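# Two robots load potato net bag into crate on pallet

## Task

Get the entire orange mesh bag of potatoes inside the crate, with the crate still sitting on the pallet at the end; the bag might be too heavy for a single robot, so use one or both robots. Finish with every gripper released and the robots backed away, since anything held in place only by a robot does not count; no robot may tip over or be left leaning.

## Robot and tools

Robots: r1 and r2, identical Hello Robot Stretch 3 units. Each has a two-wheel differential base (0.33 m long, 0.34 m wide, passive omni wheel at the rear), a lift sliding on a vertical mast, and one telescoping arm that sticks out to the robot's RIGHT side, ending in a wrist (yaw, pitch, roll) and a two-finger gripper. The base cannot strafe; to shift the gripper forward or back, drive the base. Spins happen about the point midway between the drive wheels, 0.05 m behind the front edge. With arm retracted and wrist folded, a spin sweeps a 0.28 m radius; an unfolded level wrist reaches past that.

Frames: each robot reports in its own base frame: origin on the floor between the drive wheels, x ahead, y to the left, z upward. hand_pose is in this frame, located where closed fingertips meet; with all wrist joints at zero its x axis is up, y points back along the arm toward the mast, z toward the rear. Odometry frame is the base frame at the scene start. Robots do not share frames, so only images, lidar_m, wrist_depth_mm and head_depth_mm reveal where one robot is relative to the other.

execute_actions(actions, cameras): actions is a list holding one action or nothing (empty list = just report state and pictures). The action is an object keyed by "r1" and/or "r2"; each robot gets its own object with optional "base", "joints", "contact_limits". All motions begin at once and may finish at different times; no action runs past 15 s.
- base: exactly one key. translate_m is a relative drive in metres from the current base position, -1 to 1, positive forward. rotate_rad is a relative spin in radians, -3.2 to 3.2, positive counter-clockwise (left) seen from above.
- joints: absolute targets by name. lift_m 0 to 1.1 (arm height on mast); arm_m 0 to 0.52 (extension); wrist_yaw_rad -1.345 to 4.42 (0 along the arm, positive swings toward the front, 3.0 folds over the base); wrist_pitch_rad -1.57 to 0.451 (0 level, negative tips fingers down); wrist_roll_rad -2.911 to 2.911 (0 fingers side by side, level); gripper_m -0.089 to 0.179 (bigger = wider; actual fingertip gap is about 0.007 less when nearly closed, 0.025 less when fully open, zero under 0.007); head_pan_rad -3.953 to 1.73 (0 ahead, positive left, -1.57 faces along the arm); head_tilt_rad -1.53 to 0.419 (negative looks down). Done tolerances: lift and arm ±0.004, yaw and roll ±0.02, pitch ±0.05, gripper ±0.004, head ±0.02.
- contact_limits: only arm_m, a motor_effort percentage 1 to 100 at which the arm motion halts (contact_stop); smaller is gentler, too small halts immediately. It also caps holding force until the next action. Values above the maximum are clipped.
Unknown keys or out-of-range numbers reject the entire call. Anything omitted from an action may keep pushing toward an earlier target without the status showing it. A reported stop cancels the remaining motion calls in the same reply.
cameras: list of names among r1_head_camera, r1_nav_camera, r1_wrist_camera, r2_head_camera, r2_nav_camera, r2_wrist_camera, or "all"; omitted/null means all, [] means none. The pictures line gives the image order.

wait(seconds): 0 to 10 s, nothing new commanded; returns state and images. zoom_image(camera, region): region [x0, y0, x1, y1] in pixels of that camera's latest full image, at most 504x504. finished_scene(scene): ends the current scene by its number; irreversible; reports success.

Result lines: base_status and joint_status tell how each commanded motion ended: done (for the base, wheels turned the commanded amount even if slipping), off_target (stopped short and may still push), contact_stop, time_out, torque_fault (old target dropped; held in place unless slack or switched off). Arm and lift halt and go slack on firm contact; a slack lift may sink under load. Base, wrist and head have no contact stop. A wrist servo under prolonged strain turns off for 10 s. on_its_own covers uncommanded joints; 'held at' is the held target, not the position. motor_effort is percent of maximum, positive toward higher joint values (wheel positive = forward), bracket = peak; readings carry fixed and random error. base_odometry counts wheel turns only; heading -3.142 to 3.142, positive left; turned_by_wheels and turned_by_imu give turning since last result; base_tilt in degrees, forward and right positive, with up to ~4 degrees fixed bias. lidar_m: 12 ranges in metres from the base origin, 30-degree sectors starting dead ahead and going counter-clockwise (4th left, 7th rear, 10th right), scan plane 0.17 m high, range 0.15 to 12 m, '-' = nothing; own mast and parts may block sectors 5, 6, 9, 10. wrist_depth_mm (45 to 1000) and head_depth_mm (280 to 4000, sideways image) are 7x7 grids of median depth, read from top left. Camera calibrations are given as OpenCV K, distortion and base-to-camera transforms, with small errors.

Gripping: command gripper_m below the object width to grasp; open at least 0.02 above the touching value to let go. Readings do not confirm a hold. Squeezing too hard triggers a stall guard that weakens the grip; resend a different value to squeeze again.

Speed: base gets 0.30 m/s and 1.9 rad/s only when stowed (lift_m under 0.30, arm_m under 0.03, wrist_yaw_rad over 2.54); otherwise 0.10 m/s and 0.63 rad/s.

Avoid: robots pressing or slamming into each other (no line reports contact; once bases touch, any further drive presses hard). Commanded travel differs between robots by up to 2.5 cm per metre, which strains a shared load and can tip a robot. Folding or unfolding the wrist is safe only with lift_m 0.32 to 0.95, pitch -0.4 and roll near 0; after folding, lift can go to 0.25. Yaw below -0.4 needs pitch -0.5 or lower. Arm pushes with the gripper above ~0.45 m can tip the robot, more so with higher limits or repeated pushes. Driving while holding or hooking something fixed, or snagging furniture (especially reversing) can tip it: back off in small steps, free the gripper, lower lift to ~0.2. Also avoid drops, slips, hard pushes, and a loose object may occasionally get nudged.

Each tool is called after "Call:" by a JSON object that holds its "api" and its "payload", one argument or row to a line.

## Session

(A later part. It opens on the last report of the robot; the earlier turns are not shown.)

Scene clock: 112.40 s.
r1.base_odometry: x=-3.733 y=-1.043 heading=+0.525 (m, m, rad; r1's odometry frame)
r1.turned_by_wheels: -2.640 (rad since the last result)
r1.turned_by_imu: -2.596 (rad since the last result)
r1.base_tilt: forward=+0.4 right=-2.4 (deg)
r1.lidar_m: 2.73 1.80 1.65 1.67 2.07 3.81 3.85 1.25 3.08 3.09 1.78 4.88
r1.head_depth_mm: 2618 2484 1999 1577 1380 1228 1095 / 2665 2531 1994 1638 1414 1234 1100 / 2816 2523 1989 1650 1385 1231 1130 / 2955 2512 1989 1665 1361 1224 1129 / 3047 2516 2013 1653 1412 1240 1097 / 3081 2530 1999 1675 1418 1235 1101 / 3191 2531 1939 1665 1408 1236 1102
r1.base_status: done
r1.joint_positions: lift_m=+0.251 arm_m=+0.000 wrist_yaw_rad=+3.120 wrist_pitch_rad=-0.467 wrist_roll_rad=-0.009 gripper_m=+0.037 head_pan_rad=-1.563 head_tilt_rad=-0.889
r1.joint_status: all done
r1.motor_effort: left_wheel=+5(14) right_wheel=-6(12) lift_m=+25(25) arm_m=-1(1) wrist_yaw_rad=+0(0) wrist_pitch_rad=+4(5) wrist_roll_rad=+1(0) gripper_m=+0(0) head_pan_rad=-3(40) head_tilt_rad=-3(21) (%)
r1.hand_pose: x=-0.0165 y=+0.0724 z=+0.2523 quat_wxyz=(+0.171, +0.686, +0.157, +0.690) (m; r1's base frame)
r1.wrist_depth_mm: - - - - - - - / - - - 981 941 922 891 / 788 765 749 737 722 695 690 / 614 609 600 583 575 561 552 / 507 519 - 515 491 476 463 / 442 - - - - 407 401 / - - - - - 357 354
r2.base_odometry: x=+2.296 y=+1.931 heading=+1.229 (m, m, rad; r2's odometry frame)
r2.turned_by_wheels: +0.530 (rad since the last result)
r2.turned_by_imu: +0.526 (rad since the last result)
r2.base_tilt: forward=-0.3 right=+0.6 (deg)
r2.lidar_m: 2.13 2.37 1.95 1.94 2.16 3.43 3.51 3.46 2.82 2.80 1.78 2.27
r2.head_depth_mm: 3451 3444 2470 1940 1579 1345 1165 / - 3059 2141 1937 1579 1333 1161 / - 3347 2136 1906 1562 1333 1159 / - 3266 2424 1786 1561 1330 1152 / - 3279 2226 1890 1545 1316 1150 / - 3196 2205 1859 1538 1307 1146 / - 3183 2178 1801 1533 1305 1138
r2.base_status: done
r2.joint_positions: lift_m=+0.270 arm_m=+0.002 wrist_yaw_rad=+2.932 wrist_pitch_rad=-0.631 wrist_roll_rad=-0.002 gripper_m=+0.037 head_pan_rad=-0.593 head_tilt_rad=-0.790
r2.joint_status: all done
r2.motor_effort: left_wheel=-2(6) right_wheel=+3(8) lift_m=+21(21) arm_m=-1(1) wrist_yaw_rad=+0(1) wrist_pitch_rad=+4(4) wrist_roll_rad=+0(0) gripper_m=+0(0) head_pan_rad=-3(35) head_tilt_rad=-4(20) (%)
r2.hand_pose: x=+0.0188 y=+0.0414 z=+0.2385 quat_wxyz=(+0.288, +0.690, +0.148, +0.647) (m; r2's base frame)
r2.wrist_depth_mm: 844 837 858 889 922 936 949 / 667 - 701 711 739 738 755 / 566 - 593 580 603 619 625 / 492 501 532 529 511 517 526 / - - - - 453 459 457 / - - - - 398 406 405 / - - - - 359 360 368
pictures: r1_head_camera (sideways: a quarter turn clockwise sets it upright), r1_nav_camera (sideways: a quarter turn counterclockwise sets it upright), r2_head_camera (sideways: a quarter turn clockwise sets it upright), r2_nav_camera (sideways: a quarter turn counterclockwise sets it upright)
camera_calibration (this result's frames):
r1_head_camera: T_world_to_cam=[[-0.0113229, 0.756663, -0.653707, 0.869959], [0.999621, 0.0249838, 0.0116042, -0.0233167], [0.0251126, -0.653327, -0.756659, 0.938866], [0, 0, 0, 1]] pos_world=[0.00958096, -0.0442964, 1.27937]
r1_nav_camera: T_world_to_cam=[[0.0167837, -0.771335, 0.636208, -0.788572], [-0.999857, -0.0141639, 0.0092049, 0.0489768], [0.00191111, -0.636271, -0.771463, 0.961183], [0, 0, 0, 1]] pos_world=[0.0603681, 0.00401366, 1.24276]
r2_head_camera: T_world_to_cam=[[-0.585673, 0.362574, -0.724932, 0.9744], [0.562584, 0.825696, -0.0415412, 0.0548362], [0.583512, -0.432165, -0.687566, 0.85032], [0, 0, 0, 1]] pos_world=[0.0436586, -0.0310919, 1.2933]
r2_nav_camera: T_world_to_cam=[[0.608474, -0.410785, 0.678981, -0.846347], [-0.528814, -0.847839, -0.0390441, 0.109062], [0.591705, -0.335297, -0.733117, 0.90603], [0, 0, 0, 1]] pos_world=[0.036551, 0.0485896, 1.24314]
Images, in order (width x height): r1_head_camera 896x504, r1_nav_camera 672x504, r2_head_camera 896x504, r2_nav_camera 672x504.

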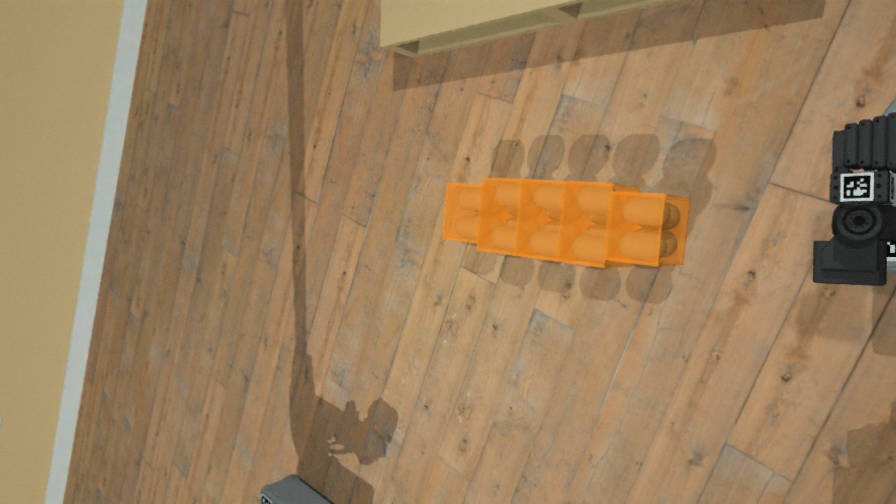

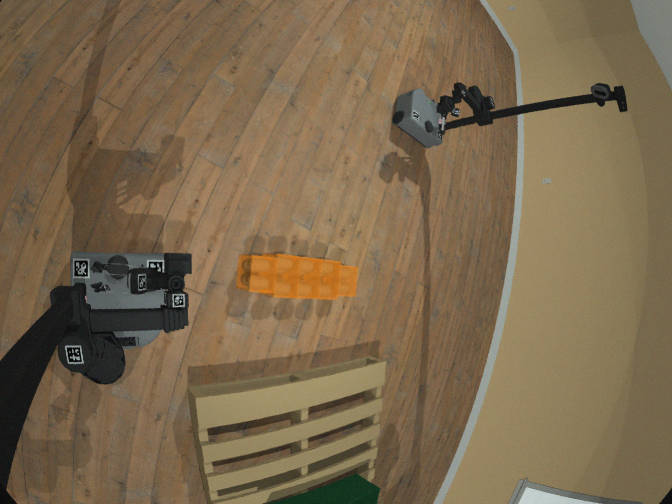

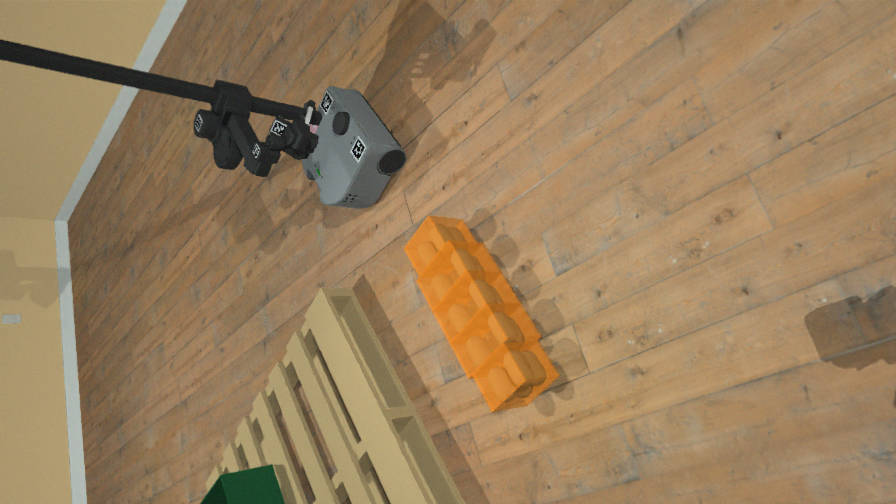

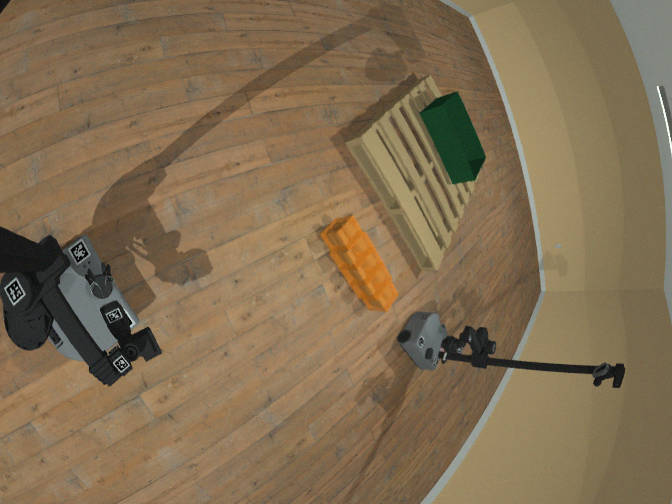

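Call:
{"api": "execute_actions", "payload": {
  "actions": [
    {"r1":{"base":{"rotate_rad":-0.11},"joints":{"lift_m":0.42,"wrist_pitch_rad":-0.4}},"r2":{"base":{"rotate_rad":0.335}}}
  ],
  "cameras": []
}}

Call:
{"api": "execute_actions", "payload": {
  "actions": [
    {"r1":{"joints":{"wrist_yaw_rad":0,"gripper_m":0.175}},"r2":{"base":{"translate_m":0.8}}}
  ],
  "cameras": []
}}

Call:
{"api": "execute_actions", "payload": {
  "actions": [
    {"r1":{"joints":{"wrist_pitch_rad":-1.57,"arm_m":0.2}},"r2":{"base":{"rotate_rad":-0.2},"joints":{"lift_m":0.42,"wrist_pitch_rad":-0.4,"head_pan_rad":-1.57,"head_tilt_rad":-0.9}}}
  ],
  "cameras": []
}}

Call:
{"api": "execute_actions", "payload": {
  "actions": [
    {"r2":{"joints":{"wrist_yaw_rad":0,"gripper_m":0.175}}}
  ],
  "cameras": []
}}

Call:
{"api": "execute_actions", "payload": {
  "actions": [
    {"r2":{"joints":{"wrist_pitch_rad":-1.57,"arm_m":0.3}}}
  ]
}}

Scene clock: 154.37 s.
r1.base_odometry: x=-3.733 y=-1.043 heading=+0.415 (m, m, rad; r1's odometry frame)
r1.turned_by_wheels: -0.110 (rad since the last result)
r1.turned_by_imu: -0.109 (rad since the last result)
r1.base_tilt: forward=+0.4 right=-2.4 (deg)
r1.lidar_m: 3.24 1.90 1.65 1.65 1.92 3.38 3.81 1.25 1.53 3.07 1.77 4.88
r1.head_depth_mm: 2599 2503 1997 1516 1332 1216 1094 / 2667 2514 1994 1621 1411 1243 1129 / 2757 2533 1995 1644 1411 1237 1144 / 2817 2524 2001 1655 1322 1211 1138 / 2897 2530 1993 1651 1418 1244 1100 / 2960 2558 2009 1652 1430 1238 1099 / 3044 2517 2025 1676 1435 1234 1095
r1.base_status: done
r1.joint_positions: lift_m=+0.419 arm_m=+0.000 wrist_yaw_rad=+3.120 wrist_pitch_rad=-0.420 wrist_roll_rad=-0.009 gripper_m=+0.037 head_pan_rad=-1.563 head_tilt_rad=-0.889
r1.joint_status: all done
r1.motor_effort: left_wheel=+4(11) right_wheel=-6(13) lift_m=+58(61) arm_m=-1(2) wrist_yaw_rad=+0(0) wrist_pitch_rad=+5(5) wrist_roll_rad=+0(0) gripper_m=+0(0) head_pan_rad=-3(3) head_tilt_rad=-4(4) (%)
r1.hand_pose: x=-0.0164 y=+0.0787 z=+0.4318 quat_wxyz=(+0.154, +0.690, +0.141, +0.693) (m; r1's base frame)
r1.wrist_depth_mm: - - - - - - - / - - - - - - - / - - - - - - - / 966 935 919 900 880 864 847 / 781 761 754 740 747 723 714 / 645 646 661 620 625 603 600 / 558 554 569 571 533 532 524
r2.base_odometry: x=+2.296 y=+1.931 heading=+1.564 (m, m, rad; r2's odometry frame)
r2.turned_by_wheels: +0.335 (rad since the last result)
r2.turned_by_imu: +0.332 (rad since the last result)
r2.base_tilt: forward=-0.3 right=+0.6 (deg)
r2.lidar_m: 2.78 2.02 1.94 2.02 2.74 3.52 3.65 2.93 2.80 2.92 1.78 2.14
r2.head_depth_mm: - 3450 2474 1928 1591 1346 1169 / - 3432 2456 1911 1583 1339 1163 / - 3344 2288 1911 1576 1332 1156 / - 3343 2276 1908 1559 1329 1154 / - 2643 2215 1870 1552 1318 1144 / - 2584 2211 1811 1534 1314 1144 / - 3155 2266 1852 1534 1300 1134
r2.base_status: done
r2.joint_positions: lift_m=+0.270 arm_m=+0.002 wrist_yaw_rad=+2.932 wrist_pitch_rad=-0.631 wrist_roll_rad=-0.002 gripper_m=+0.037 head_pan_rad=-0.593 head_tilt_rad=-0.790
r2.joint_status: not commanded
r2.motor_effort: left_wheel=-2(8) right_wheel=+4(8) lift_m=+21(21) arm_m=-1(1) wrist_yaw_rad=+0(0) wrist_pitch_rad=+4(4) wrist_roll_rad=+0(0) gripper_m=+0(0) head_pan_rad=-3(3) head_tilt_rad=-3(4) (%)
r2.hand_pose: x=+0.0188 y=+0.0414 z=+0.2385 quat_wxyz=(+0.288, +0.690, +0.148, +0.647) (m; r2's base frame)
r2.wrist_depth_mm: 811 872 861 894 914 948 975 / 667 - 710 699 741 733 768 / 568 - 594 597 599 613 624 / 491 502 528 528 523 520 535 / - - - - 450 445 464 / - - - - 395 403 406 / - - - - 357 363 372
pictures: none
No camera images: the call's "cameras" was empty. Leave "cameras" out to get every camera's image.

Scene clock: 158.80 s.
r1.base_odometry: x=-3.733 y=-1.043 heading=+0.415 (m, m, rad; r1's odometry frame)
r1.turned_by_wheels: +0.000 (rad since the last result)
r1.turned_by_imu: -0.001 (rad since the last result)
r1.base_tilt: forward=+0.4 right=-2.4 (deg)
r1.lidar_m: 3.26 1.90 1.65 1.66 1.93 3.38 3.82 1.25 1.53 1.67 3.58 4.85
r1.head_depth_mm: 2574 2512 1990 1517 1334 1218 1091 / 2651 2495 2016 1615 1415 1227 1127 / 2756 2538 1996 1657 1419 1240 - / 2810 2493 2009 1650 1328 1223 1094 / 2909 2458 1882 1659 1413 1235 1102 / 2989 2261 1878 1661 1415 1242 1100 / 3031 2551 2020 1657 1419 1241 1099
r1.base_status: not commanded
r1.joint_positions: lift_m=+0.419 arm_m=+0.000 wrist_yaw_rad=+0.002 wrist_pitch_rad=-0.420 wrist_roll_rad=-0.009 gripper_m=+0.175 head_pan_rad=-1.563 head_tilt_rad=-0.889
r1.joint_status: all done
r1.motor_effort: left_wheel=+5(5) right_wheel=-6(6) lift_m=+58(58) arm_m=-2(2) wrist_yaw_rad=-2(3) wrist_pitch_rad=+5(5) wrist_roll_rad=+0(0) gripper_m=+0(84) head_pan_rad=-3(3) head_tilt_rad=-4(3) (%)
r1.hand_pose: x=-0.0210 y=-0.3696 z=+0.4318 quat_wxyz=(+0.695, +0.149, -0.688, -0.146) (m; r1's base frame)
r1.wrist_depth_mm: - - - - - - - / - - - - - - - / - - - - - 925 884 / 948 950 907 798 879 737 694 / 760 792 761 660 732 705 553 / 658 634 633 553 624 610 473 / 558 558 549 507 536 534 506
r2.base_odometry: x=+2.302 y=+2.731 heading=+1.564 (m, m, rad; r2's odometry frame)
r2.turned_by_wheels: +0.000 (rad since the last result)
r2.turned_by_imu: +0.005 (rad since the last result)
r2.base_tilt: forward=-0.2 right=+0.6 (deg)
r2.lidar_m: 2.20 1.61 1.55 1.61 2.19 4.20 4.38 3.31 3.22 1.67 1.57 1.42
r2.head_depth_mm: - 3463 2480 1826 1515 1345 1162 / - 3410 2076 1775 1463 1338 1162 / - 3350 2087 1783 1437 1334 1157 / - 3327 2075 1758 1484 1321 1151 / 3964 3278 2068 1794 1559 1315 1144 / 3909 3205 2359 1868 1543 1309 1145 / 3892 3172 2333 1850 1531 1300 1134
r2.base_status: done
r2.joint_positions: lift_m=+0.270 arm_m=+0.002 wrist_yaw_rad=+2.932 wrist_pitch_rad=-0.631 wrist_roll_rad=-0.002 gripper_m=+0.037 head_pan_rad=-0.593 head_tilt_rad=-0.791
r2.joint_status: not commanded
r2.motor_effort: left_wheel=-2(6) right_wheel=+3(9) lift_m=+21(21) arm_m=-1(1) wrist_yaw_rad=+1(1) wrist_pitch_rad=+3(4) wrist_roll_rad=+0(0) gripper_m=+0(0) head_pan_rad=-4(4) head_tilt_rad=-3(3) (%)
r2.hand_pose: x=+0.0188 y=+0.0414 z=+0.2385 quat_wxyz=(+0.288, +0.690, +0.148, +0.647) (m; r2's base frame)
r2.wrist_depth_mm: 826 855 885 901 900 948 984 / 676 - 689 720 719 747 750 / 567 - 583 604 606 611 630 / 488 508 521 524 527 520 529 / - - - - 456 461 458 / - - - - 391 397 414 / - - - - 358 367 363
pictures: none
No camera images: the call's "cameras" was empty. Leave "cameras" out to get every camera's image.

Scene clock: 161.50 s.
r1.base_odometry: x=-3.733 y=-1.043 heading=+0.415 (m, m, rad; r1's odometry frame)
r1.turned_by_wheels: +0.000 (rad since the last result)
r1.turned_by_imu: +0.000 (rad since the last result)
r1.base_tilt: forward=+0.4 right=-2.4 (deg)
r1.lidar_m: 3.26 1.90 1.65 1.65 1.92 3.37 3.81 1.25 1.52 1.67 3.59 4.86
r1.head_depth_mm: 2588 2455 1992 1528 1331 1214 1093 / 2696 2545 1992 1626 1409 1233 1095 / 2729 2549 2006 1661 1446 1195 1086 / 2794 2532 2016 1654 1332 1191 1121 / 2848 2391 1881 1663 1415 1237 1089 / 1573 2420 1890 1661 1425 1233 1089 / 3040 2520 2002 1653 1405 1241 1092
r1.base_status: not commanded
r1.joint_positions: lift_m=+0.419 arm_m=+0.200 wrist_yaw_rad=+0.001 wrist_pitch_rad=-1.548 wrist_roll_rad=-0.009 gripper_m=+0.175 head_pan_rad=-1.563 head_tilt_rad=-0.889
r1.joint_status: all done
joint sent to its limit — the command would take r1.wrist_pitch_rad past its lower limit, so that joint was sent only as far as its limit.
r1.motor_effort: left_wheel=+4(4) right_wheel=-6(6) lift_m=+58(58) arm_m=+3(2) wrist_yaw_rad=-1(2) wrist_pitch_rad=-2(4) wrist_roll_rad=+0(0) gripper_m=+1(1) head_pan_rad=-3(4) head_tilt_rad=-3(4) (%)
r1.hand_pose: x=-0.0216 y=-0.3264 z=+0.3015 quat_wxyz=(+0.508, +0.497, -0.503, -0.492) (m; r1's base frame)
r1.wrist_depth_mm: 421 420 419 416 412 411 410 / 438 432 435 428 430 425 422 / 448 451 442 445 443 439 435 / 467 465 466 458 459 452 452 / 478 472 478 473 476 470 464 / 497 497 492 - - 489 483 / 523 514 515 - - 500 506
r2.base_odometry: x=+2.302 y=+2.731 heading=+1.364 (m, m, rad; r2's odometry frame)
r2.turned_by_wheels: -0.200 (rad since the last result)
r2.turned_by_imu: -0.199 (rad since the last result)
r2.base_tilt: forward=-0.2 right=+0.6 (deg)
r2.lidar_m: 2.82 1.74 1.55 1.56 1.86 3.48 4.20 3.59 3.21 1.67 3.85 1.42
r2.head_depth_mm: 2769 2717 2142 1750 1484 1283 1139 / 2839 2698 2115 1746 1479 1281 1135 / 2917 2686 2100 1720 1461 1271 1172 / 3022 2658 2079 1717 1452 1267 1162 / 3084 2606 1935 1627 1419 1263 1123 / 1618 1445 1907 1652 1383 1255 1109 / 3192 2582 2033 1687 1431 1248 1104
r2.base_status: done
r2.joint_positions: lift_m=+0.420 arm_m=+0.002 wrist_yaw_rad=+2.932 wrist_pitch_rad=-0.419 wrist_roll_rad=-0.002 gripper_m=+0.037 head_pan_rad=-1.563 head_tilt_rad=-0.889
r2.joint_status: all done
r2.motor_effort: left_wheel=+3(8) right_wheel=-4(7) lift_m=+39(39) arm_m=-1(1) wrist_yaw_rad=+1(1) wrist_pitch_rad=+6(7) wrist_roll_rad=+0(0) gripper_m=+0(0) head_pan_rad=-4(41) head_tilt_rad=-4(13) (%)
r2.hand_pose: x=+0.0253 y=+0.0723 z=+0.4321 quat_wxyz=(+0.219, +0.702, +0.074, +0.673) (m; r2's base frame)
r2.wrist_depth_mm: - - - - - - - / - - - - - - - / - - - - - - - / 904 - 916 898 941 992 989 / 721 722 - 762 771 800 799 / 620 635 623 654 644 668 667 / 540 544 571 575 571 574 587
pictures: none
No camera images: the call's "cameras" was empty. Leave "cameras" out to get every camera's image.

Scene clock: 163.97 s.
r1.base_odometry: x=-3.733 y=-1.043 heading=+0.415 (m, m, rad; r1's odometry frame)
r1.turned_by_wheels: +0.000 (rad since the last result)
r1.turned_by_imu: +0.000 (rad since the last result)
r1.base_tilt: forward=+0.4 right=-2.4 (deg)
r1.lidar_m: 3.25 1.90 1.65 1.65 1.93 3.39 3.83 1.25 1.53 1.67 3.60 4.87
r1.head_depth_mm: 2611 2533 1998 1524 1334 1215 1096 / 2630 2511 1996 1626 1409 1237 1092 / 2723 2505 1986 1663 1451 1192 1099 / 2867 2504 2000 1662 1333 1197 1115 / 2881 2357 1878 1645 1415 1237 1097 / 1584 2454 1893 1662 1405 1238 1092 / 3031 2540 2009 1659 1413 1235 1100
r1.base_status: not commanded
r1.joint_positions: lift_m=+0.419 arm_m=+0.200 wrist_yaw_rad=+0.001 wrist_pitch_rad=-1.548 wrist_roll_rad=-0.009 gripper_m=+0.175 head_pan_rad=-1.563 head_tilt_rad=-0.889
r1.joint_status: not commanded
r1.motor_effort: left_wheel=+5(5) right_wheel=-6(6) lift_m=+58(58) arm_m=+2(3) wrist_yaw_rad=+0(0) wrist_pitch_rad=-2(2) wrist_roll_rad=+1(0) gripper_m=+0(0) head_pan_rad=-4(4) head_tilt_rad=-4(3) (%)
r1.hand_pose: x=-0.0216 y=-0.3264 z=+0.3015 quat_wxyz=(+0.508, +0.497, -0.503, -0.492) (m; r1's base frame)
r1.wrist_depth_mm: 422 420 420 416 415 411 409 / 434 434 433 432 428 424 421 / 446 450 444 444 439 441 435 / 465 464 459 457 455 454 451 / 475 473 477 475 469 468 466 / 494 494 494 - - 486 485 / 523 515 508 - - 502 503
r2.base_odometry: x=+2.302 y=+2.731 heading=+1.364 (m, m, rad; r2's odometry frame)
r2.turned_by_wheels: +0.000 (rad since the last result)
r2.turned_by_imu: +0.000 (rad since the last result)
r2.base_tilt: forward=-0.3 right=+0.7 (deg)
r2.lidar_m: 2.83 1.74 1.55 1.56 1.86 3.48 4.21 3.59 3.21 1.67 3.87 1.43
r2.head_depth_mm: 2751 2706 2145 1762 1483 1294 1138 / 2850 2699 2109 1740 1476 1281 1134 / 2921 2685 2112 1729 1470 1278 1168 / 3015 2654 2070 1726 1458 1291 - / 3100 2603 1942 1631 1420 1262 1118 / 1617 1442 1907 1656 1385 1258 1111 / 3221 2574 2016 1683 1429 1248 1110
r2.base_status: not commanded
r2.joint_positions: lift_m=+0.420 arm_m=+0.002 wrist_yaw_rad=+0.002 wrist_pitch_rad=-0.419 wrist_roll_rad=-0.002 gripper_m=+0.175 head_pan_rad=-1.563 head_tilt_rad=-0.889
r2.joint_status: all done
r2.motor_effort: left_wheel=+3(3) right_wheel=-4(3) lift_m=+39(39) arm_m=-1(1) wrist_yaw_rad=-1(2) wrist_pitch_rad=+6(6) wrist_roll_rad=+0(0) gripper_m=+0(99) head_pan_rad=-3(3) head_tilt_rad=-4(4) (%)
r2.hand_pose: x=-0.0211 y=-0.3714 z=+0.4321 quat_wxyz=(+0.693, +0.148, -0.690, -0.147) (m; r2's base frame)
r2.wrist_depth_mm: - - - - - - - / - - - - - - - / 899 - - - - - - / 790 904 833 906 934 981 - / 728 733 655 772 785 823 805 / - 628 627 644 642 646 663 / 543 550 558 561 567 573 584
pictures: none
No camera images: the call's "cameras" was empty. Leave "cameras" out to get every camera's image.

Scene clock: 167.37 s.
r1.base_odometry: x=-3.733 y=-1.043 heading=+0.415 (m, m, rad; r1's odometry frame)
r1.turned_by_wheels: +0.000 (rad since the last result)
r1.turned_by_imu: -0.001 (rad since the last result)
r1.base_tilt: forward=+0.4 right=-2.4 (deg)
r1.lidar_m: 3.24 1.90 1.65 1.65 1.92 3.38 3.81 1.25 1.53 1.67 3.60 4.89
r1.head_depth_mm: 2573 2510 2007 1523 1331 1216 1097 / 2653 2487 1997 1613 1414 1232 1092 / 2735 2528 2008 1652 1446 1194 1095 / 2797 2557 1997 1660 1329 1196 1117 / 2882 2407 1876 1668 1414 1238 1093 / 1571 2249 1889 1660 1417 1239 1095 / 3023 2523 1996 1664 1426 1232 1096
r1.base_status: not commanded
r1.joint_positions: lift_m=+0.419 arm_m=+0.200 wrist_yaw_rad=+0.001 wrist_pitch_rad=-1.548 wrist_roll_rad=-0.009 gripper_m=+0.175 head_pan_rad=-1.563 head_tilt_rad=-0.889
r1.joint_status: not commanded
r1.motor_effort: left_wheel=+5(4) right_wheel=-6(6) lift_m=+58(58) arm_m=+2(3) wrist_yaw_rad=+0(1) wrist_pitch_rad=-2(1) wrist_roll_rad=+0(0) gripper_m=+0(0) head_pan_rad=-3(4) head_tilt_rad=-4(4) (%)
r1.hand_pose: x=-0.0216 y=-0.3264 z=+0.3015 quat_wxyz=(+0.508, +0.497, -0.503, -0.492) (m; r1's base frame)
r1.wrist_depth_mm: 420 420 418 414 414 415 412 / 433 432 431 429 427 425 420 / 454 445 447 443 442 436 439 / 464 465 461 458 455 457 448 / 478 477 474 476 473 468 461 / 498 500 493 - - 480 487 / 523 516 519 - - 501 504
r2.base_odometry: x=+2.302 y=+2.731 heading=+1.364 (m, m, rad; r2's odometry frame)
r2.turned_by_wheels: +0.000 (rad since the last result)
r2.turned_by_imu: +0.000 (rad since the last result)
r2.base_tilt: forward=-0.3 right=+0.6 (deg)
r2.lidar_m: 2.84 1.74 1.55 1.55 1.86 3.48 4.21 3.60 3.21 1.67 3.87 1.42
r2.head_depth_mm: 2738 2701 2140 1758 1488 1289 1133 / 2834 2708 2112 1736 1476 1282 1131 / 2932 2668 2097 1729 1486 1273 - / 3013 2660 2065 1711 1541 1244 1123 / 3082 2623 1935 1618 1418 1250 1114 / 1617 1452 1903 1645 1387 1255 1111 / 3230 2548 2036 1677 1426 1249 1105
r2.base_status: not commanded
r2.joint_positions: lift_m=+0.420 arm_m=+0.300 wrist_yaw_rad=+0.000 wrist_pitch_rad=-1.565 wrist_roll_rad=-0.002 gripper_m=+0.175 head_pan_rad=-1.563 head_tilt_rad=-0.889
r2.joint_status: all done
r2.motor_effort: left_wheel=+3(3) right_wheel=-3(3) lift_m=+39(39) arm_m=+1(0) wrist_yaw_rad=+1(1) wrist_pitch_rad=-2(5) wrist_roll_rad=+0(0) gripper_m=+0(0) head_pan_rad=-3(3) head_tilt_rad=-4(4) (%)
r2.hand_pose: x=-0.0216 y=-0.4222 z=+0.3019 quat_wxyz=(+0.502, +0.499, -0.501, -0.498) (m; r2's base frame)
r2.wrist_depth_mm: 416 416 420 431 426 425 429 / 433 440 434 440 441 439 446 / 445 453 456 453 458 456 460 / 466 468 467 468 474 468 476 / 482 481 489 490 489 480 494 / - 494 505 508 499 524 507 / 521 519 529 - 528 538 532
pictures: r1_head_camera (sideways: a quarter turn clockwise sets it upright), r1_nav_camera (sideways: a quarter turn counterclockwise sets it upright), r1_wrist_camera, r2_head_camera (sideways: a quarter turn clockwise sets it upright), r2_nav_camera (sideways: a quarter turn counterclockwise sets it upright), r2_wrist_camera
camera_calibration (this result's frames):
r1_head_camera: T_world_to_cam=[[-0.0113215, 0.756762, -0.653592, 0.869809], [0.999621, 0.0249792, 0.0116069, -0.0233202], [0.0251099, -0.653213, -0.756758, 0.938994], [0, 0, 0, 1]] pos_world=[0.00958081, -0.044293, 1.27936]
r1_nav_camera: T_world_to_cam=[[0.0167822, -0.771432, 0.636091, -0.78842], [-0.999857, -0.0141624, 0.00920388, 0.0489781], [0.00190842, -0.636155, -0.771559, 0.961308], [0, 0, 0, 1]] pos_world=[0.060368, 0.00402246, 1.24276]
r1_wrist_camera: T_world_to_cam=[[-0.999648, 0.012217, -0.0235613, -0.00713755], [0.00760972, 0.982418, 0.18654, 0.29711], [0.025426, 0.186295, -0.982165, 0.519603], [0, 0, 0, 1]] pos_world=[-0.0226074, -0.388598, 0.454745]
r2_head_camera: T_world_to_cam=[[-0.0324094, 0.756413, -0.65329, 0.877667], [0.999102, 0.00665888, -0.0418549, 0.0525764], [-0.0273094, -0.65406, -0.75595, 0.94298], [0, 0, 0, 1]] pos_world=[0.00166765, -0.0474634, 1.28842]
r2_nav_camera: T_world_to_cam=[[0.00548472, -0.7977, 0.603029, -0.743706], [-0.998348, -0.0388637, -0.0423294, 0.116198], [0.0572021, -0.601801, -0.796595, 0.991833], [0, 0, 0, 1]] pos_world=[0.0633502, 0.00814766, 1.24348]
r2_wrist_camera: T_world_to_cam=[[-0.999415, -0.0338348, 0.00489262, -0.0461257], [-0.0320796, 0.977631, 0.207869, 0.376816], [-0.0118164, 0.20759, -0.978144, 0.549708], [0, 0, 0, 1]] pos_world=[-0.0275151, -0.484062, 0.459592]
Images, in order (width x height): r1_head_camera 896x504, r1_nav_camera 672x504, r1_wrist_camera 644x364, r2_head_camera 896x504, r2_nav_camera 672x504, r2_wrist_camera 644x364.

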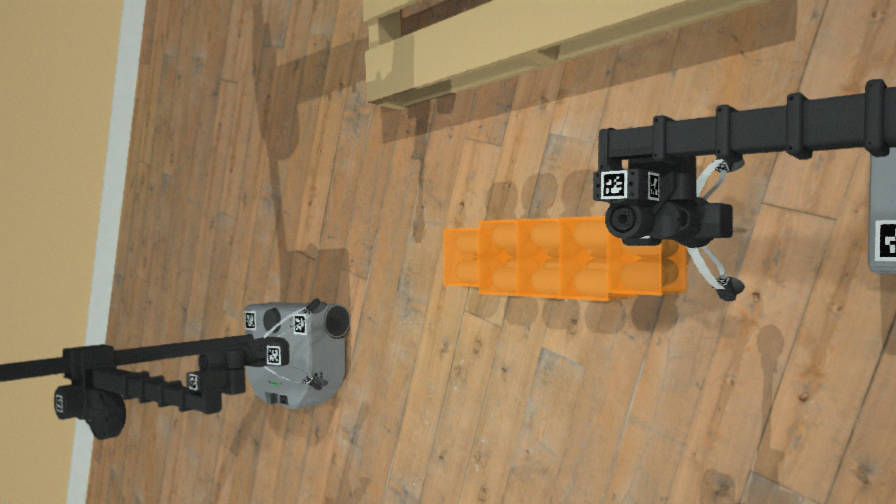

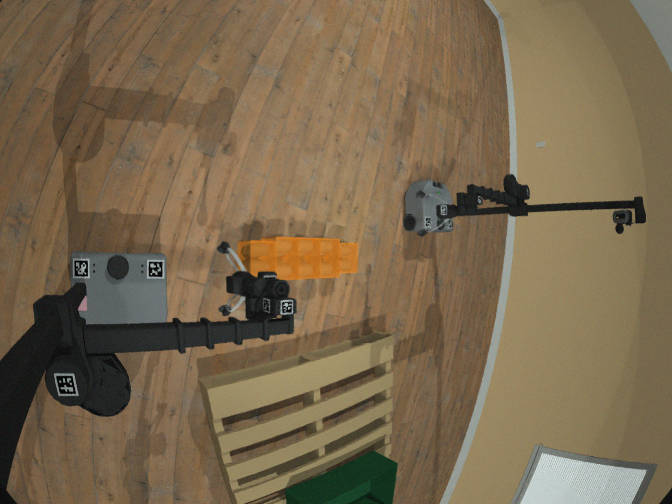

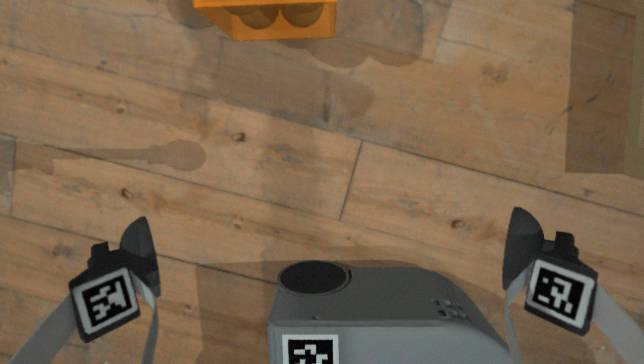

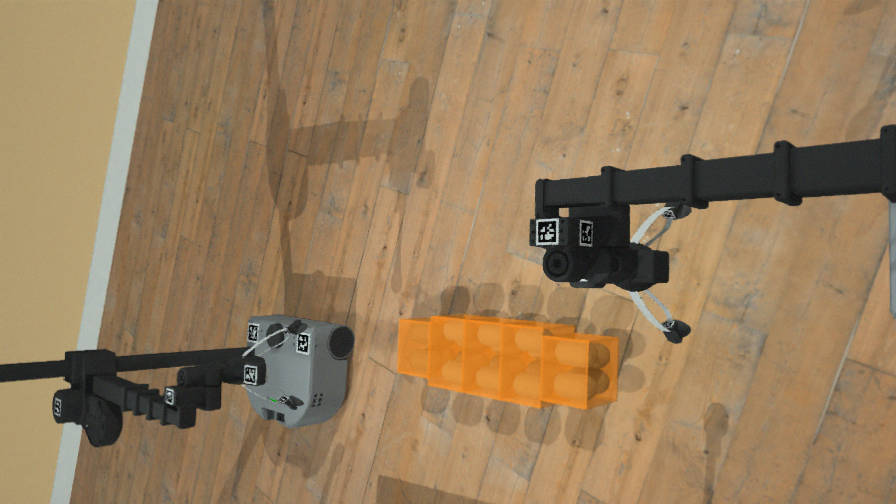

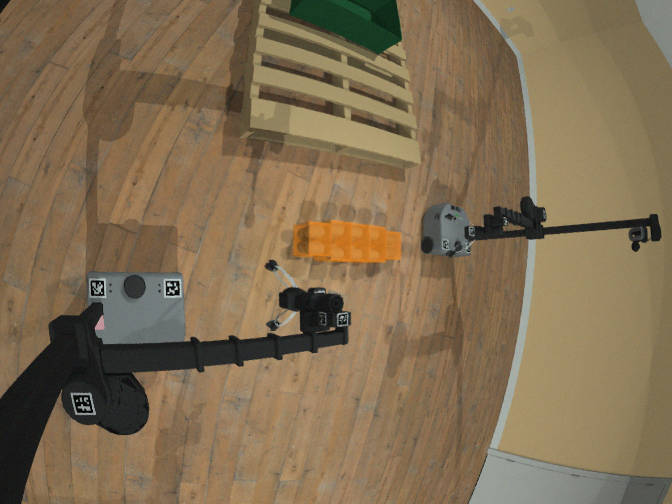

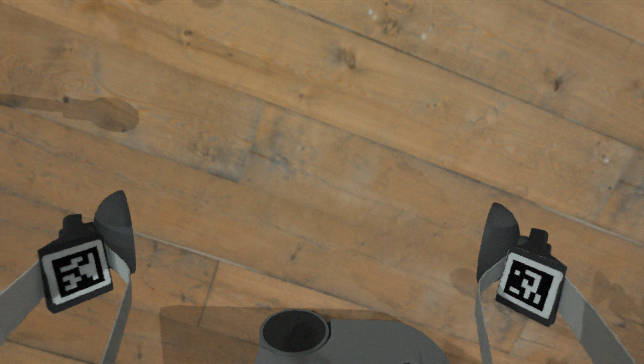

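Call:
{"api": "execute_actions", "payload": {
  "actions": [
    {"r1":{"base":{"translate_m":0.075},"joints":{"arm_m":0.44}},"r2":{"base":{"rotate_rad":-0.5}}}
  ],
  "cameras": []
}}

Call:
{"api": "execute_actions", "payload": {
  "actions": [
    {"r2":{"base":{"translate_m":0.3}}}
  ],
  "cameras": []
}}

Call:
{"api": "execute_actions", "payload": {
  "actions": [
    {"r2":{"base":{"rotate_rad":0.5}}}
  ],
  "cameras": []
}}

Call:
{"api": "execute_actions", "payload": {
  "actions": [
    {"r2":{"base":{"translate_m":-0.055},"joints":{"arm_m":0.46}}}
  ],
  "cameras": ["r1_head_camera","r1_wrist_camera","r2_head_camera","r2_wrist_camera"]
}}

Scene clock: 194.50 s.
r1.base_odometry: x=-3.664 y=-1.012 heading=+0.415 (m, m, rad; r1's odometry frame)
r1.turned_by_wheels: +0.000 (rad since the last result)
r1.turned_by_imu: +0.000 (rad since the last result)
r1.base_tilt: forward=+0.4 right=-2.4 (deg)
r1.lidar_m: 3.20 1.88 1.64 1.63 1.90 3.35 3.88 1.31 1.63 1.66 3.63 4.80
r1.head_depth_mm: 2621 2490 2002 1551 1382 1235 1097 / 2689 2551 2015 1659 1413 1245 1103 / 2761 2528 2000 1733 1326 1210 1092 / 2841 2514 1966 1697 1357 1209 1111 / 1605 2452 1879 1650 1415 1233 1094 / 2898 2284 1912 1655 1414 1230 1094 / 3051 2480 2014 1661 1413 1237 1093
r1.base_status: done
r1.joint_positions: lift_m=+0.419 arm_m=+0.440 wrist_yaw_rad=+0.000 wrist_pitch_rad=-1.549 wrist_roll_rad=-0.009 gripper_m=+0.175 head_pan_rad=-1.563 head_tilt_rad=-0.889
r1.joint_status: all done
r1.motor_effort: left_wheel=+5(11) right_wheel=-6(7) lift_m=+58(58) arm_m=+2(2) wrist_yaw_rad=+0(0) wrist_pitch_rad=-2(1) wrist_roll_rad=+0(0) gripper_m=+0(0) head_pan_rad=-3(4) head_tilt_rad=-3(3) (%)
r1.hand_pose: x=-0.0216 y=-0.5662 z=+0.3015 quat_wxyz=(+0.508, +0.497, -0.503, -0.492) (m; r1's base frame)
r1.wrist_depth_mm: 420 417 416 362 411 413 410 / 435 433 433 350 421 422 423 / 447 447 448 385 440 439 434 / 465 457 457 350 449 452 453 / 480 476 475 473 469 468 469 / 497 496 494 490 491 487 481 / 516 513 507 512 503 501 500
r2.base_odometry: x=+2.302 y=+2.731 heading=+0.864 (m, m, rad; r2's odometry frame)
r2.turned_by_wheels: -0.500 (rad since the last result)
r2.turned_by_imu: -0.497 (rad since the last result)
r2.base_tilt: forward=-0.2 right=+0.6 (deg)
r2.lidar_m: 1.43 2.74 1.72 1.55 1.56 1.89 3.67 4.22 3.57 3.21 1.67 3.93
r2.head_depth_mm: 3168 2739 2140 1758 1487 1286 1137 / 3026 2702 2104 1736 1481 1281 1126 / 3009 2681 2096 1727 1490 1280 - / 2955 2649 2075 1707 1541 1245 1124 / 2902 2609 2061 1707 1447 1248 1115 / 2829 2599 2054 1688 1437 1250 1116 / 2799 2554 2026 1669 1431 1252 1112
r2.base_status: done
r2.joint_positions: lift_m=+0.420 arm_m=+0.300 wrist_yaw_rad=+0.000 wrist_pitch_rad=-1.565 wrist_roll_rad=-0.002 gripper_m=+0.175 head_pan_rad=-1.563 head_tilt_rad=-0.889
r2.joint_status: not commanded
r2.motor_effort: left_wheel=+3(7) right_wheel=-3(8) lift_m=+39(39) arm_m=+1(1) wrist_yaw_rad=+1(1) wrist_pitch_rad=-2(2) wrist_roll_rad=+0(0) gripper_m=+0(0) head_pan_rad=-3(5) head_tilt_rad=-4(4) (%)
r2.hand_pose: x=-0.0216 y=-0.4222 z=+0.3019 quat_wxyz=(+0.502, +0.499, -0.501, -0.498) (m; r2's base frame)
r2.wrist_depth_mm: 421 425 426 422 427 435 428 / 435 433 438 440 439 437 444 / 453 453 455 454 459 458 455 / 467 471 474 476 480 470 479 / 470 485 487 483 498 488 494 / - 499 498 507 505 513 513 / 514 520 521 - 516 516 541
pictures: none
No camera images: the call's "cameras" was empty. Leave "cameras" out to get every camera's image.

Scene clock: 198.57 s.
r1.base_odometry: x=-3.664 y=-1.012 heading=+0.415 (m, m, rad; r1's odometry frame)
r1.turned_by_wheels: +0.000 (rad since the last result)
r1.turned_by_imu: -0.001 (rad since the last result)
r1.base_tilt: forward=+0.4 right=-2.3 (deg)
r1.lidar_m: 3.21 1.88 1.63 1.63 1.90 3.35 3.89 1.31 1.64 1.52 3.62 4.82
r1.head_depth_mm: 2630 2523 1994 1560 1381 1232 1094 / 2642 2527 1988 1650 1418 1226 1108 / 2653 2433 1882 1741 1326 1215 1095 / 2722 2338 1804 1706 1345 1219 1116 / 2952 2433 1946 1662 1417 1235 1098 / 2980 2509 2018 1665 1421 1234 1096 / 3094 2514 1997 1653 1428 1232 1099
r1.base_status: not commanded
r1.joint_positions: lift_m=+0.419 arm_m=+0.440 wrist_yaw_rad=+0.000 wrist_pitch_rad=-1.549 wrist_roll_rad=-0.009 gripper_m=+0.175 head_pan_rad=-1.563 head_tilt_rad=-0.889
r1.joint_status: not commanded
r1.motor_effort: left_wheel=+5(4) right_wheel=-6(6) lift_m=+58(58) arm_m=+3(3) wrist_yaw_rad=+0(0) wrist_pitch_rad=-1(2) wrist_roll_rad=+0(0) gripper_m=+0(0) head_pan_rad=-3(4) head_tilt_rad=-4(3) (%)
r1.hand_pose: x=-0.0216 y=-0.5662 z=+0.3015 quat_wxyz=(+0.508, +0.497, -0.503, -0.492) (m; r1's base frame)
r1.wrist_depth_mm: 420 420 418 365 410 412 408 / 434 433 431 354 422 424 424 / 448 448 443 385 440 436 436 / 466 465 461 349 450 454 451 / 477 474 473 470 472 467 465 / 494 489 490 489 493 488 481 / 522 514 509 505 504 505 503
r2.base_odometry: x=+2.496 y=+2.959 heading=+0.864 (m, m, rad; r2's odometry frame)
r2.turned_by_wheels: +0.000 (rad since the last result)
r2.turned_by_imu: +0.001 (rad since the last result)
r2.base_tilt: forward=-0.2 right=+0.7 (deg)
r2.lidar_m: 1.13 2.82 1.78 1.60 1.61 1.96 3.82 4.51 3.49 3.15 1.52 1.44
r2.head_depth_mm: 3079 2742 2117 1755 1485 1287 1138 / 3012 2701 2122 1736 1479 1281 1128 / 2955 2678 2088 1732 1487 1273 - / 2885 2625 2079 1718 1535 1251 1120 / 2831 2628 2056 1700 1456 1253 1116 / 2791 2573 2039 1686 1388 1211 1113 / 2739 2564 2025 1634 1398 1246 1109
r2.base_status: done
r2.joint_positions: lift_m=+0.420 arm_m=+0.300 wrist_yaw_rad=+0.000 wrist_pitch_rad=-1.565 wrist_roll_rad=-0.002 gripper_m=+0.175 head_pan_rad=-1.563 head_tilt_rad=-0.889
r2.joint_status: not commanded
r2.motor_effort: left_wheel=+3(7) right_wheel=-4(4) lift_m=+39(39) arm_m=+2(1) wrist_yaw_rad=+1(1) wrist_pitch_rad=-1(2) wrist_roll_rad=+0(0) gripper_m=+0(0) head_pan_rad=-4(3) head_tilt_rad=-4(4) (%)
r2.hand_pose: x=-0.0216 y=-0.4222 z=+0.3019 quat_wxyz=(+0.502, +0.499, -0.501, -0.498) (m; r2's base frame)
r2.wrist_depth_mm: 331 330 422 425 420 421 432 / 433 388 436 444 435 443 444 / 456 447 447 463 454 460 458 / 471 463 460 468 472 474 476 / 483 482 484 482 495 486 492 / - 499 504 507 508 510 510 / 516 525 525 - 531 536 533
pictures: none
No camera images: the call's "cameras" was empty. Leave "cameras" out to get every camera's image.

Scene clock: 200.30 s.
r1.base_odometry: x=-3.664 y=-1.012 heading=+0.415 (m, m, rad; r1's odometry frame)
r1.turned_by_wheels: +0.000 (rad since the last result)
r1.turned_by_imu: +0.000 (rad since the last result)
r1.base_tilt: forward=+0.4 right=-2.4 (deg)
r1.lidar_m: 3.20 1.88 1.63 1.64 1.90 3.37 3.87 1.31 1.63 1.53 3.61 4.81
r1.head_depth_mm: 2610 2498 2000 1571 1388 1235 1097 / 2633 2501 1985 1649 1408 1224 1105 / 2727 2521 1834 1735 1321 1210 1100 / 1486 2357 1809 1685 1363 1214 1116 / 2854 2507 2008 1650 1411 1232 1093 / 2951 2514 2010 1668 1422 1243 1103 / 3046 2544 2001 1653 1412 1236 1105
r1.base_status: not commanded
r1.joint_positions: lift_m=+0.419 arm_m=+0.440 wrist_yaw_rad=+0.000 wrist_pitch_rad=-1.549 wrist_roll_rad=-0.009 gripper_m=+0.175 head_pan_rad=-1.563 head_tilt_rad=-0.889
r1.joint_status: not commanded
r1.motor_effort: left_wheel=+4(4) right_wheel=-6(6) lift_m=+58(58) arm_m=+3(2) wrist_yaw_rad=+0(0) wrist_pitch_rad=-2(2) wrist_roll_rad=+0(0) gripper_m=+0(0) head_pan_rad=-3(3) head_tilt_rad=-4(4) (%)
r1.hand_pose: x=-0.0216 y=-0.5662 z=+0.3015 quat_wxyz=(+0.508, +0.497, -0.503, -0.492) (m; r1's base frame)
r1.wrist_depth_mm: 422 417 417 361 412 411 409 / 434 433 431 351 424 424 425 / 450 451 443 388 439 440 433 / 468 462 458 350 450 454 451 / 481 479 478 473 470 465 464 / 497 496 498 498 486 489 479 / 517 509 512 506 503 501 501
r2.base_odometry: x=+2.496 y=+2.959 heading=+1.364 (m, m, rad; r2's odometry frame)
r2.turned_by_wheels: +0.500 (rad since the last result)
r2.turned_by_imu: +0.497 (rad since the last result)
r2.base_tilt: forward=-0.2 right=+0.7 (deg)
r2.lidar_m: 2.91 1.80 1.60 1.60 1.93 3.61 4.52 3.53 3.15 1.52 3.80 1.13
r2.head_depth_mm: 2718 2720 2138 1758 1482 1289 1136 / 2771 2720 2110 1737 1473 1279 1132 / 2891 2696 2042 1732 1471 1277 - / 1543 1754 1240 1659 1466 1244 1123 / 3047 2597 2002 1709 1447 1253 1113 / 3114 2573 2030 1684 1445 1256 1110 / 3179 2568 2023 1543 1348 1206 1095
r2.base_status: done
r2.joint_positions: lift_m=+0.420 arm_m=+0.300 wrist_yaw_rad=+0.000 wrist_pitch_rad=-1.565 wrist_roll_rad=-0.002 gripper_m=+0.175 head_pan_rad=-1.563 head_tilt_rad=-0.889
r2.joint_status: not commanded
r2.motor_effort: left_wheel=-2(5) right_wheel=+3(7) lift_m=+39(39) arm_m=+1(2) wrist_yaw_rad=+1(1) wrist_pitch_rad=-2(2) wrist_roll_rad=+0(0) gripper_m=+0(0) head_pan_rad=-5(4) head_tilt_rad=-4(4) (%)
r2.hand_pose: x=-0.0216 y=-0.4222 z=+0.3019 quat_wxyz=(+0.502, +0.499, -0.501, -0.498) (m; r2's base frame)
r2.wrist_depth_mm: 417 425 427 329 333 431 435 / 430 429 439 440 442 436 445 / 440 447 454 453 464 453 467 / 455 461 464 473 471 472 470 / 462 478 479 492 498 497 494 / - 502 505 503 513 515 516 / 513 521 514 - 522 529 521
pictures: none
No camera images: the call's "cameras" was empty. Leave "cameras" out to get every camera's image.

Scene clock: 202.73 s.
r1.base_odometry: x=-3.664 y=-1.012 heading=+0.415 (m, m, rad; r1's odometry frame)
r1.turned_by_wheels: +0.000 (rad since the last result)
r1.turned_by_imu: +0.000 (rad since the last result)
r1.base_tilt: forward=+0.4 right=-2.4 (deg)
r1.lidar_m: 3.19 1.87 1.63 1.63 1.91 3.35 3.89 1.31 1.63 1.52 3.61 4.80
r1.head_depth_mm: 2606 2498 1994 1559 1381 1232 1092 / 2699 2500 1988 1667 1419 1228 1107 / 2782 2497 2007 1728 1314 1214 1095 / 2677 2289 1712 1676 1353 1212 1111 / 2849 2450 1960 1646 1426 1231 1092 / 2956 2547 2001 1661 1411 1237 1096 / 3093 2531 2009 1661 1414 1238 1095
r1.base_status: not commanded
r1.joint_positions: lift_m=+0.419 arm_m=+0.440 wrist_yaw_rad=+0.000 wrist_pitch_rad=-1.549 wrist_roll_rad=-0.009 gripper_m=+0.175 head_pan_rad=-1.563 head_tilt_rad=-0.889
r1.joint_status: not commanded
r1.motor_effort: left_wheel=+5(5) right_wheel=-6(6) lift_m=+58(58) arm_m=+2(2) wrist_yaw_rad=+0(0) wrist_pitch_rad=-1(1) wrist_roll_rad=+0(0) gripper_m=+0(1) head_pan_rad=-4(4) head_tilt_rad=-4(3) (%)
r1.hand_pose: x=-0.0216 y=-0.5662 z=+0.3015 quat_wxyz=(+0.508, +0.497, -0.503, -0.492) (m; r1's base frame)
r1.wrist_depth_mm: 421 422 417 363 415 411 409 / 439 433 429 353 423 426 418 / 447 448 444 387 439 439 433 / 463 463 460 348 451 454 450 / 481 477 477 473 469 468 465 / 498 503 494 491 487 488 483 / 517 514 510 511 507 505 505
r2.base_odometry: x=+2.485 y=+2.906 heading=+1.364 (m, m, rad; r2's odometry frame)
r2.turned_by_wheels: +0.000 (rad since the last result)
r2.turned_by_imu: +0.000 (rad since the last result)
r2.base_tilt: forward=-0.2 right=+0.6 (deg)
r2.lidar_m: 2.95 1.82 1.62 1.62 1.95 3.66 4.48 3.52 3.13 1.52 3.78 1.18
r2.head_depth_mm: 2699 2747 2136 1749 1487 1288 1136 / 2788 2690 2113 1736 1481 1277 1135 / 2872 2676 2082 1765 1468 1283 - / 2845 2391 1751 1778 1354 1251 1122 / 2969 2518 1880 1693 1445 1260 1119 / 3092 2555 2034 1692 1443 1254 1112 / 3173 2569 2028 1586 1373 1252 1107
r2.base_status: done
r2.joint_positions: lift_m=+0.420 arm_m=+0.460 wrist_yaw_rad=+0.000 wrist_pitch_rad=-1.565 wrist_roll_rad=-0.002 gripper_m=+0.175 head_pan_rad=-1.563 head_tilt_rad=-0.889
r2.joint_status: all done
r2.motor_effort: left_wheel=-2(4) right_wheel=+3(5) lift_m=+39(39) arm_m=+1(1) wrist_yaw_rad=+0(1) wrist_pitch_rad=-1(2) wrist_roll_rad=+0(0) gripper_m=+1(0) head_pan_rad=-3(3) head_tilt_rad=-4(3) (%)
r2.hand_pose: x=-0.0216 y=-0.5820 z=+0.3019 quat_wxyz=(+0.502, +0.499, -0.501, -0.499) (m; r2's base frame)
r2.wrist_depth_mm: 421 420 419 379 417 429 429 / 434 431 432 353 435 448 445 / 450 451 451 361 460 464 464 / 459 459 463 360 470 477 471 / 466 483 495 494 490 488 493 / - 506 505 509 507 518 515 / 524 518 527 535 525 539 536
pictures: r1_head_camera (sideways: a quarter turn clockwise sets it upright), r1_wrist_camera, r2_head_camera (sideways: a quarter turn clockwise sets it upright), r2_wrist_camera
camera_calibration (this result's frames):
r1_head_camera: T_world_to_cam=[[-0.0113214, 0.756762, -0.653592, 0.869809], [0.999621, 0.0249791, 0.0116069, -0.0233202], [0.0251098, -0.653213, -0.756758, 0.938994], [0, 0, 0, 1]] pos_world=[0.0095808, -0.044293, 1.27936]
r1_wrist_camera: T_world_to_cam=[[-0.999645, 0.0124509, -0.0235508, -0.00407454], [0.00782072, 0.982263, 0.187345, 0.532353], [0.0254657, 0.187094, -0.982012, 0.564696], [0, 0, 0, 1]] pos_world=[-0.0226168, -0.628511, 0.454709]
r2_head_camera: T_world_to_cam=[[-0.0323255, 0.756418, -0.653289, 0.877664], [0.999102, 0.0065482, -0.0418549, 0.0525764], [-0.0273819, -0.654055, -0.755951, 0.942982], [0, 0, 0, 1]] pos_world=[0.00166238, -0.0474629, 1.28842]
r2_wrist_camera: T_world_to_cam=[[-0.999417, -0.0337992, 0.00487041, -0.0515052], [-0.0320417, 0.977495, 0.208509, 0.532795], [-0.0118082, 0.208231, -0.978008, 0.583234], [0, 0, 0, 1]] pos_world=[-0.0275166, -0.643993, 0.459566]
Images, in order (width x height): r1_head_camera 896x504, r1_wrist_camera 644x364, r2_head_camera 896x504, r2_wrist_camera 644x364.

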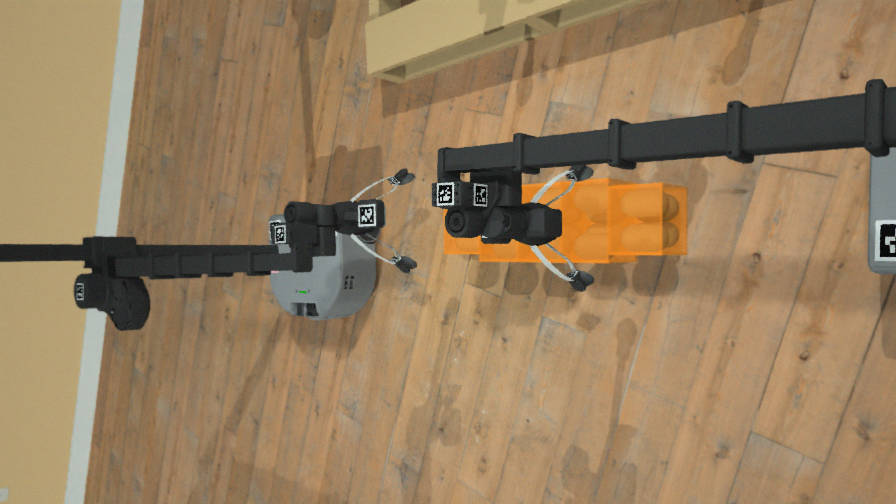

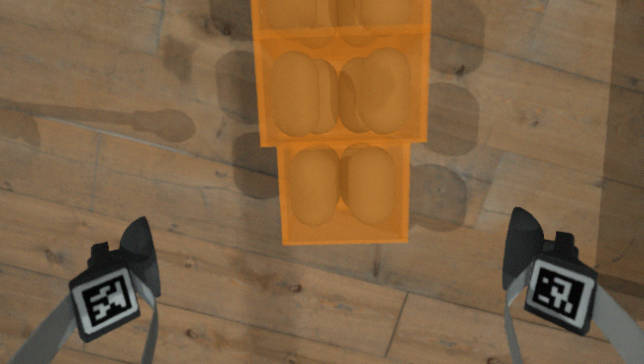

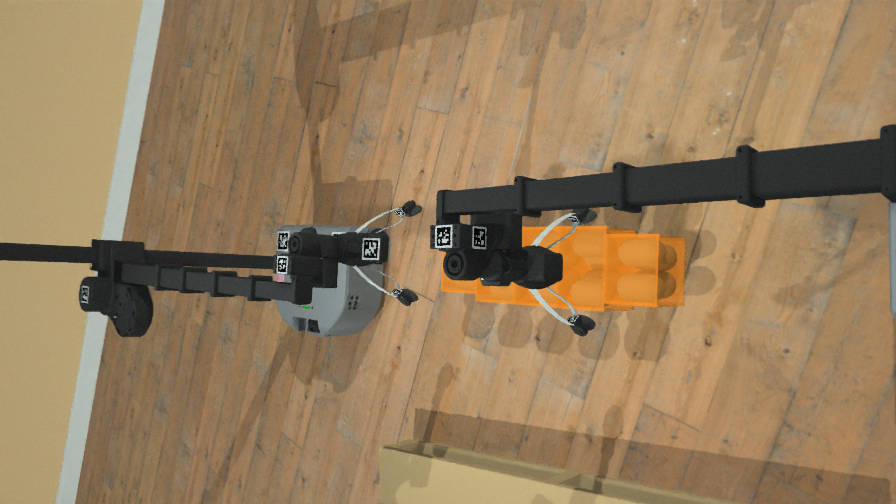

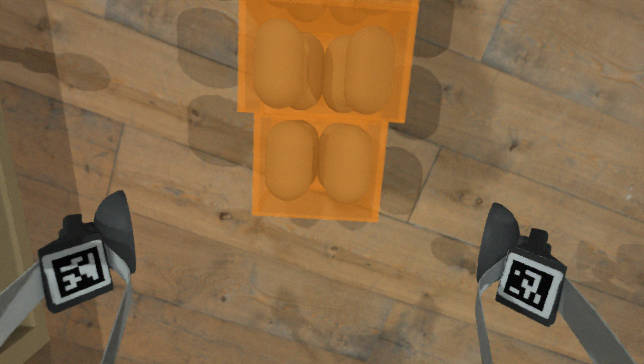

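Call:
{"api": "execute_actions", "payload": {
  "actions": [
    {"r1":{"base":{"translate_m":-0.018},"joints":{"arm_m":0.43,"gripper_m":0.179,"lift_m":0.29}},"r2":{"base":{"translate_m":-0.005},"joints":{"arm_m":0.465,"gripper_m":0.179,"lift_m":0.29}}}
  ],
  "cameras": ["r1_wrist_camera","r2_wrist_camera"]
}}

Scene clock: 221.43 s.
r1.base_odometry: x=-3.681 y=-1.020 heading=+0.415 (m, m, rad; r1's odometry frame)
r1.turned_by_wheels: +0.000 (rad since the last result)
r1.turned_by_imu: -0.001 (rad since the last result)
r1.base_tilt: forward=+0.4 right=-2.3 (deg)
r1.lidar_m: 3.21 1.89 1.64 1.64 1.91 3.36 3.88 1.30 1.61 1.51 3.62 4.81
r1.head_depth_mm: 2595 2521 2011 1536 1358 1235 1094 / 2665 2496 2003 1647 1418 1234 1105 / 2727 2536 1997 1655 1349 1212 1093 / 2772 2256 1316 1550 1336 1212 1115 / 2928 2382 1891 1647 1423 1234 1095 / 2995 2509 2000 1668 1416 1244 1096 / 3072 2512 1998 1659 1412 1245 1098
r1.base_status: done
r1.joint_positions: lift_m=+0.291 arm_m=+0.430 wrist_yaw_rad=+0.000 wrist_pitch_rad=-1.549 wrist_roll_rad=-0.009 gripper_m=+0.179 head_pan_rad=-1.563 head_tilt_rad=-0.889
r1.joint_status: all done
r1.motor_effort: left_wheel=+5(7) right_wheel=-6(13) lift_m=+24(52) arm_m=-3(3) wrist_yaw_rad=+0(1) wrist_pitch_rad=-1(1) wrist_roll_rad=+0(0) gripper_m=+0(28) head_pan_rad=-4(3) head_tilt_rad=-3(3) (%)
r1.hand_pose: x=-0.0216 y=-0.5566 z=+0.1725 quat_wxyz=(+0.508, +0.497, -0.502, -0.493) (m; r1's base frame)
r1.wrist_depth_mm: 303 302 204 256 201 296 293 / 310 310 209 252 207 305 303 / 323 319 320 277 317 314 313 / 334 331 328 223 323 326 323 / 347 343 339 227 334 335 333 / 358 354 353 354 353 350 344 / 374 373 368 364 364 361 362
r2.base_odometry: x=+2.484 y=+2.901 heading=+1.364 (m, m, rad; r2's odometry frame)
r2.turned_by_wheels: +0.000 (rad since the last result)
r2.turned_by_imu: +0.000 (rad since the last result)
r2.base_tilt: forward=-0.2 right=+0.6 (deg)
r2.lidar_m: 2.96 1.82 1.62 1.63 1.95 3.63 4.46 3.51 3.13 1.52 3.76 1.19
r2.head_depth_mm: 2693 2734 2136 1752 1480 1290 1137 / 2753 2714 2128 1742 1481 1281 1137 / 2855 2673 2101 1720 1483 1281 1127 / 2902 2459 1853 1640 1314 1254 1119 / 3032 2341 1861 1701 1445 1263 1115 / 3085 2589 2045 1688 1438 1260 1108 / 3170 2548 2033 1585 1379 1251 1107
r2.base_status: done
r2.joint_positions: lift_m=+0.290 arm_m=+0.465 wrist_yaw_rad=+0.000 wrist_pitch_rad=-1.565 wrist_roll_rad=-0.002 gripper_m=+0.179 head_pan_rad=-1.563 head_tilt_rad=-0.889
r2.joint_status: all done
r2.motor_effort: left_wheel=-2(6) right_wheel=+3(5) lift_m=+21(35) arm_m=+1(1) wrist_yaw_rad=+0(1) wrist_pitch_rad=-2(2) wrist_roll_rad=+0(0) gripper_m=+1(30) head_pan_rad=-4(4) head_tilt_rad=-4(3) (%)
r2.hand_pose: x=-0.0216 y=-0.5870 z=+0.1727 quat_wxyz=(+0.502, +0.499, -0.501, -0.499) (m; r2's base frame)
r2.wrist_depth_mm: 302 304 207 253 208 308 307 / 315 310 218 260 216 320 316 / 323 323 321 284 328 330 329 / 331 331 331 227 339 344 342 / 347 347 342 241 356 357 357 / - 361 363 363 367 367 368 / 378 372 377 378 379 384 384
pictures: r1_wrist_camera, r2_wrist_camera
camera_calibration (this result's frames):
r1_wrist_camera: T_world_to_cam=[[-0.999645, 0.0124603, -0.0235458, -0.00722612], [0.00782104, 0.98219, 0.187725, 0.546951], [0.0254656, 0.187475, -0.981939, 0.436495], [0, 0, 0, 1]] pos_world=[-0.0226169, -0.618951, 0.325765]
r2_wrist_camera: T_world_to_cam=[[-0.999417, -0.0338001, 0.00486598, -0.0510437], [-0.032042, 0.977468, 0.208637, 0.56456], [-0.0118083, 0.208359, -0.977981, 0.457963], [0, 0, 0, 1]] pos_world=[-0.0275166, -0.648985, 0.330339]
Images, in order (width x height): r1_wrist_camera 644x364, r2_wrist_camera 644x364.

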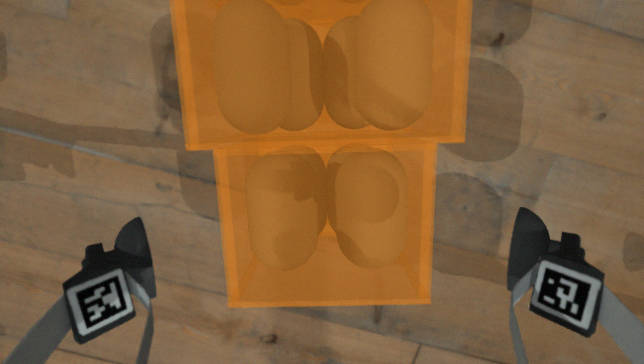

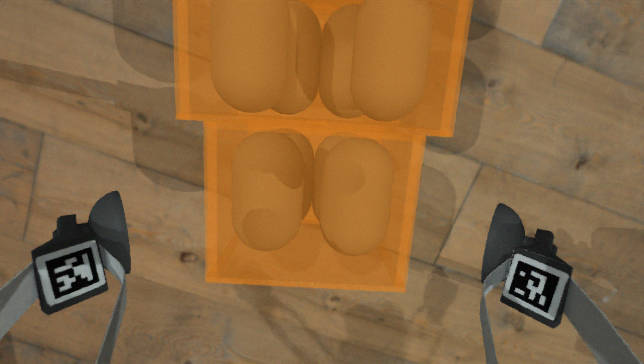

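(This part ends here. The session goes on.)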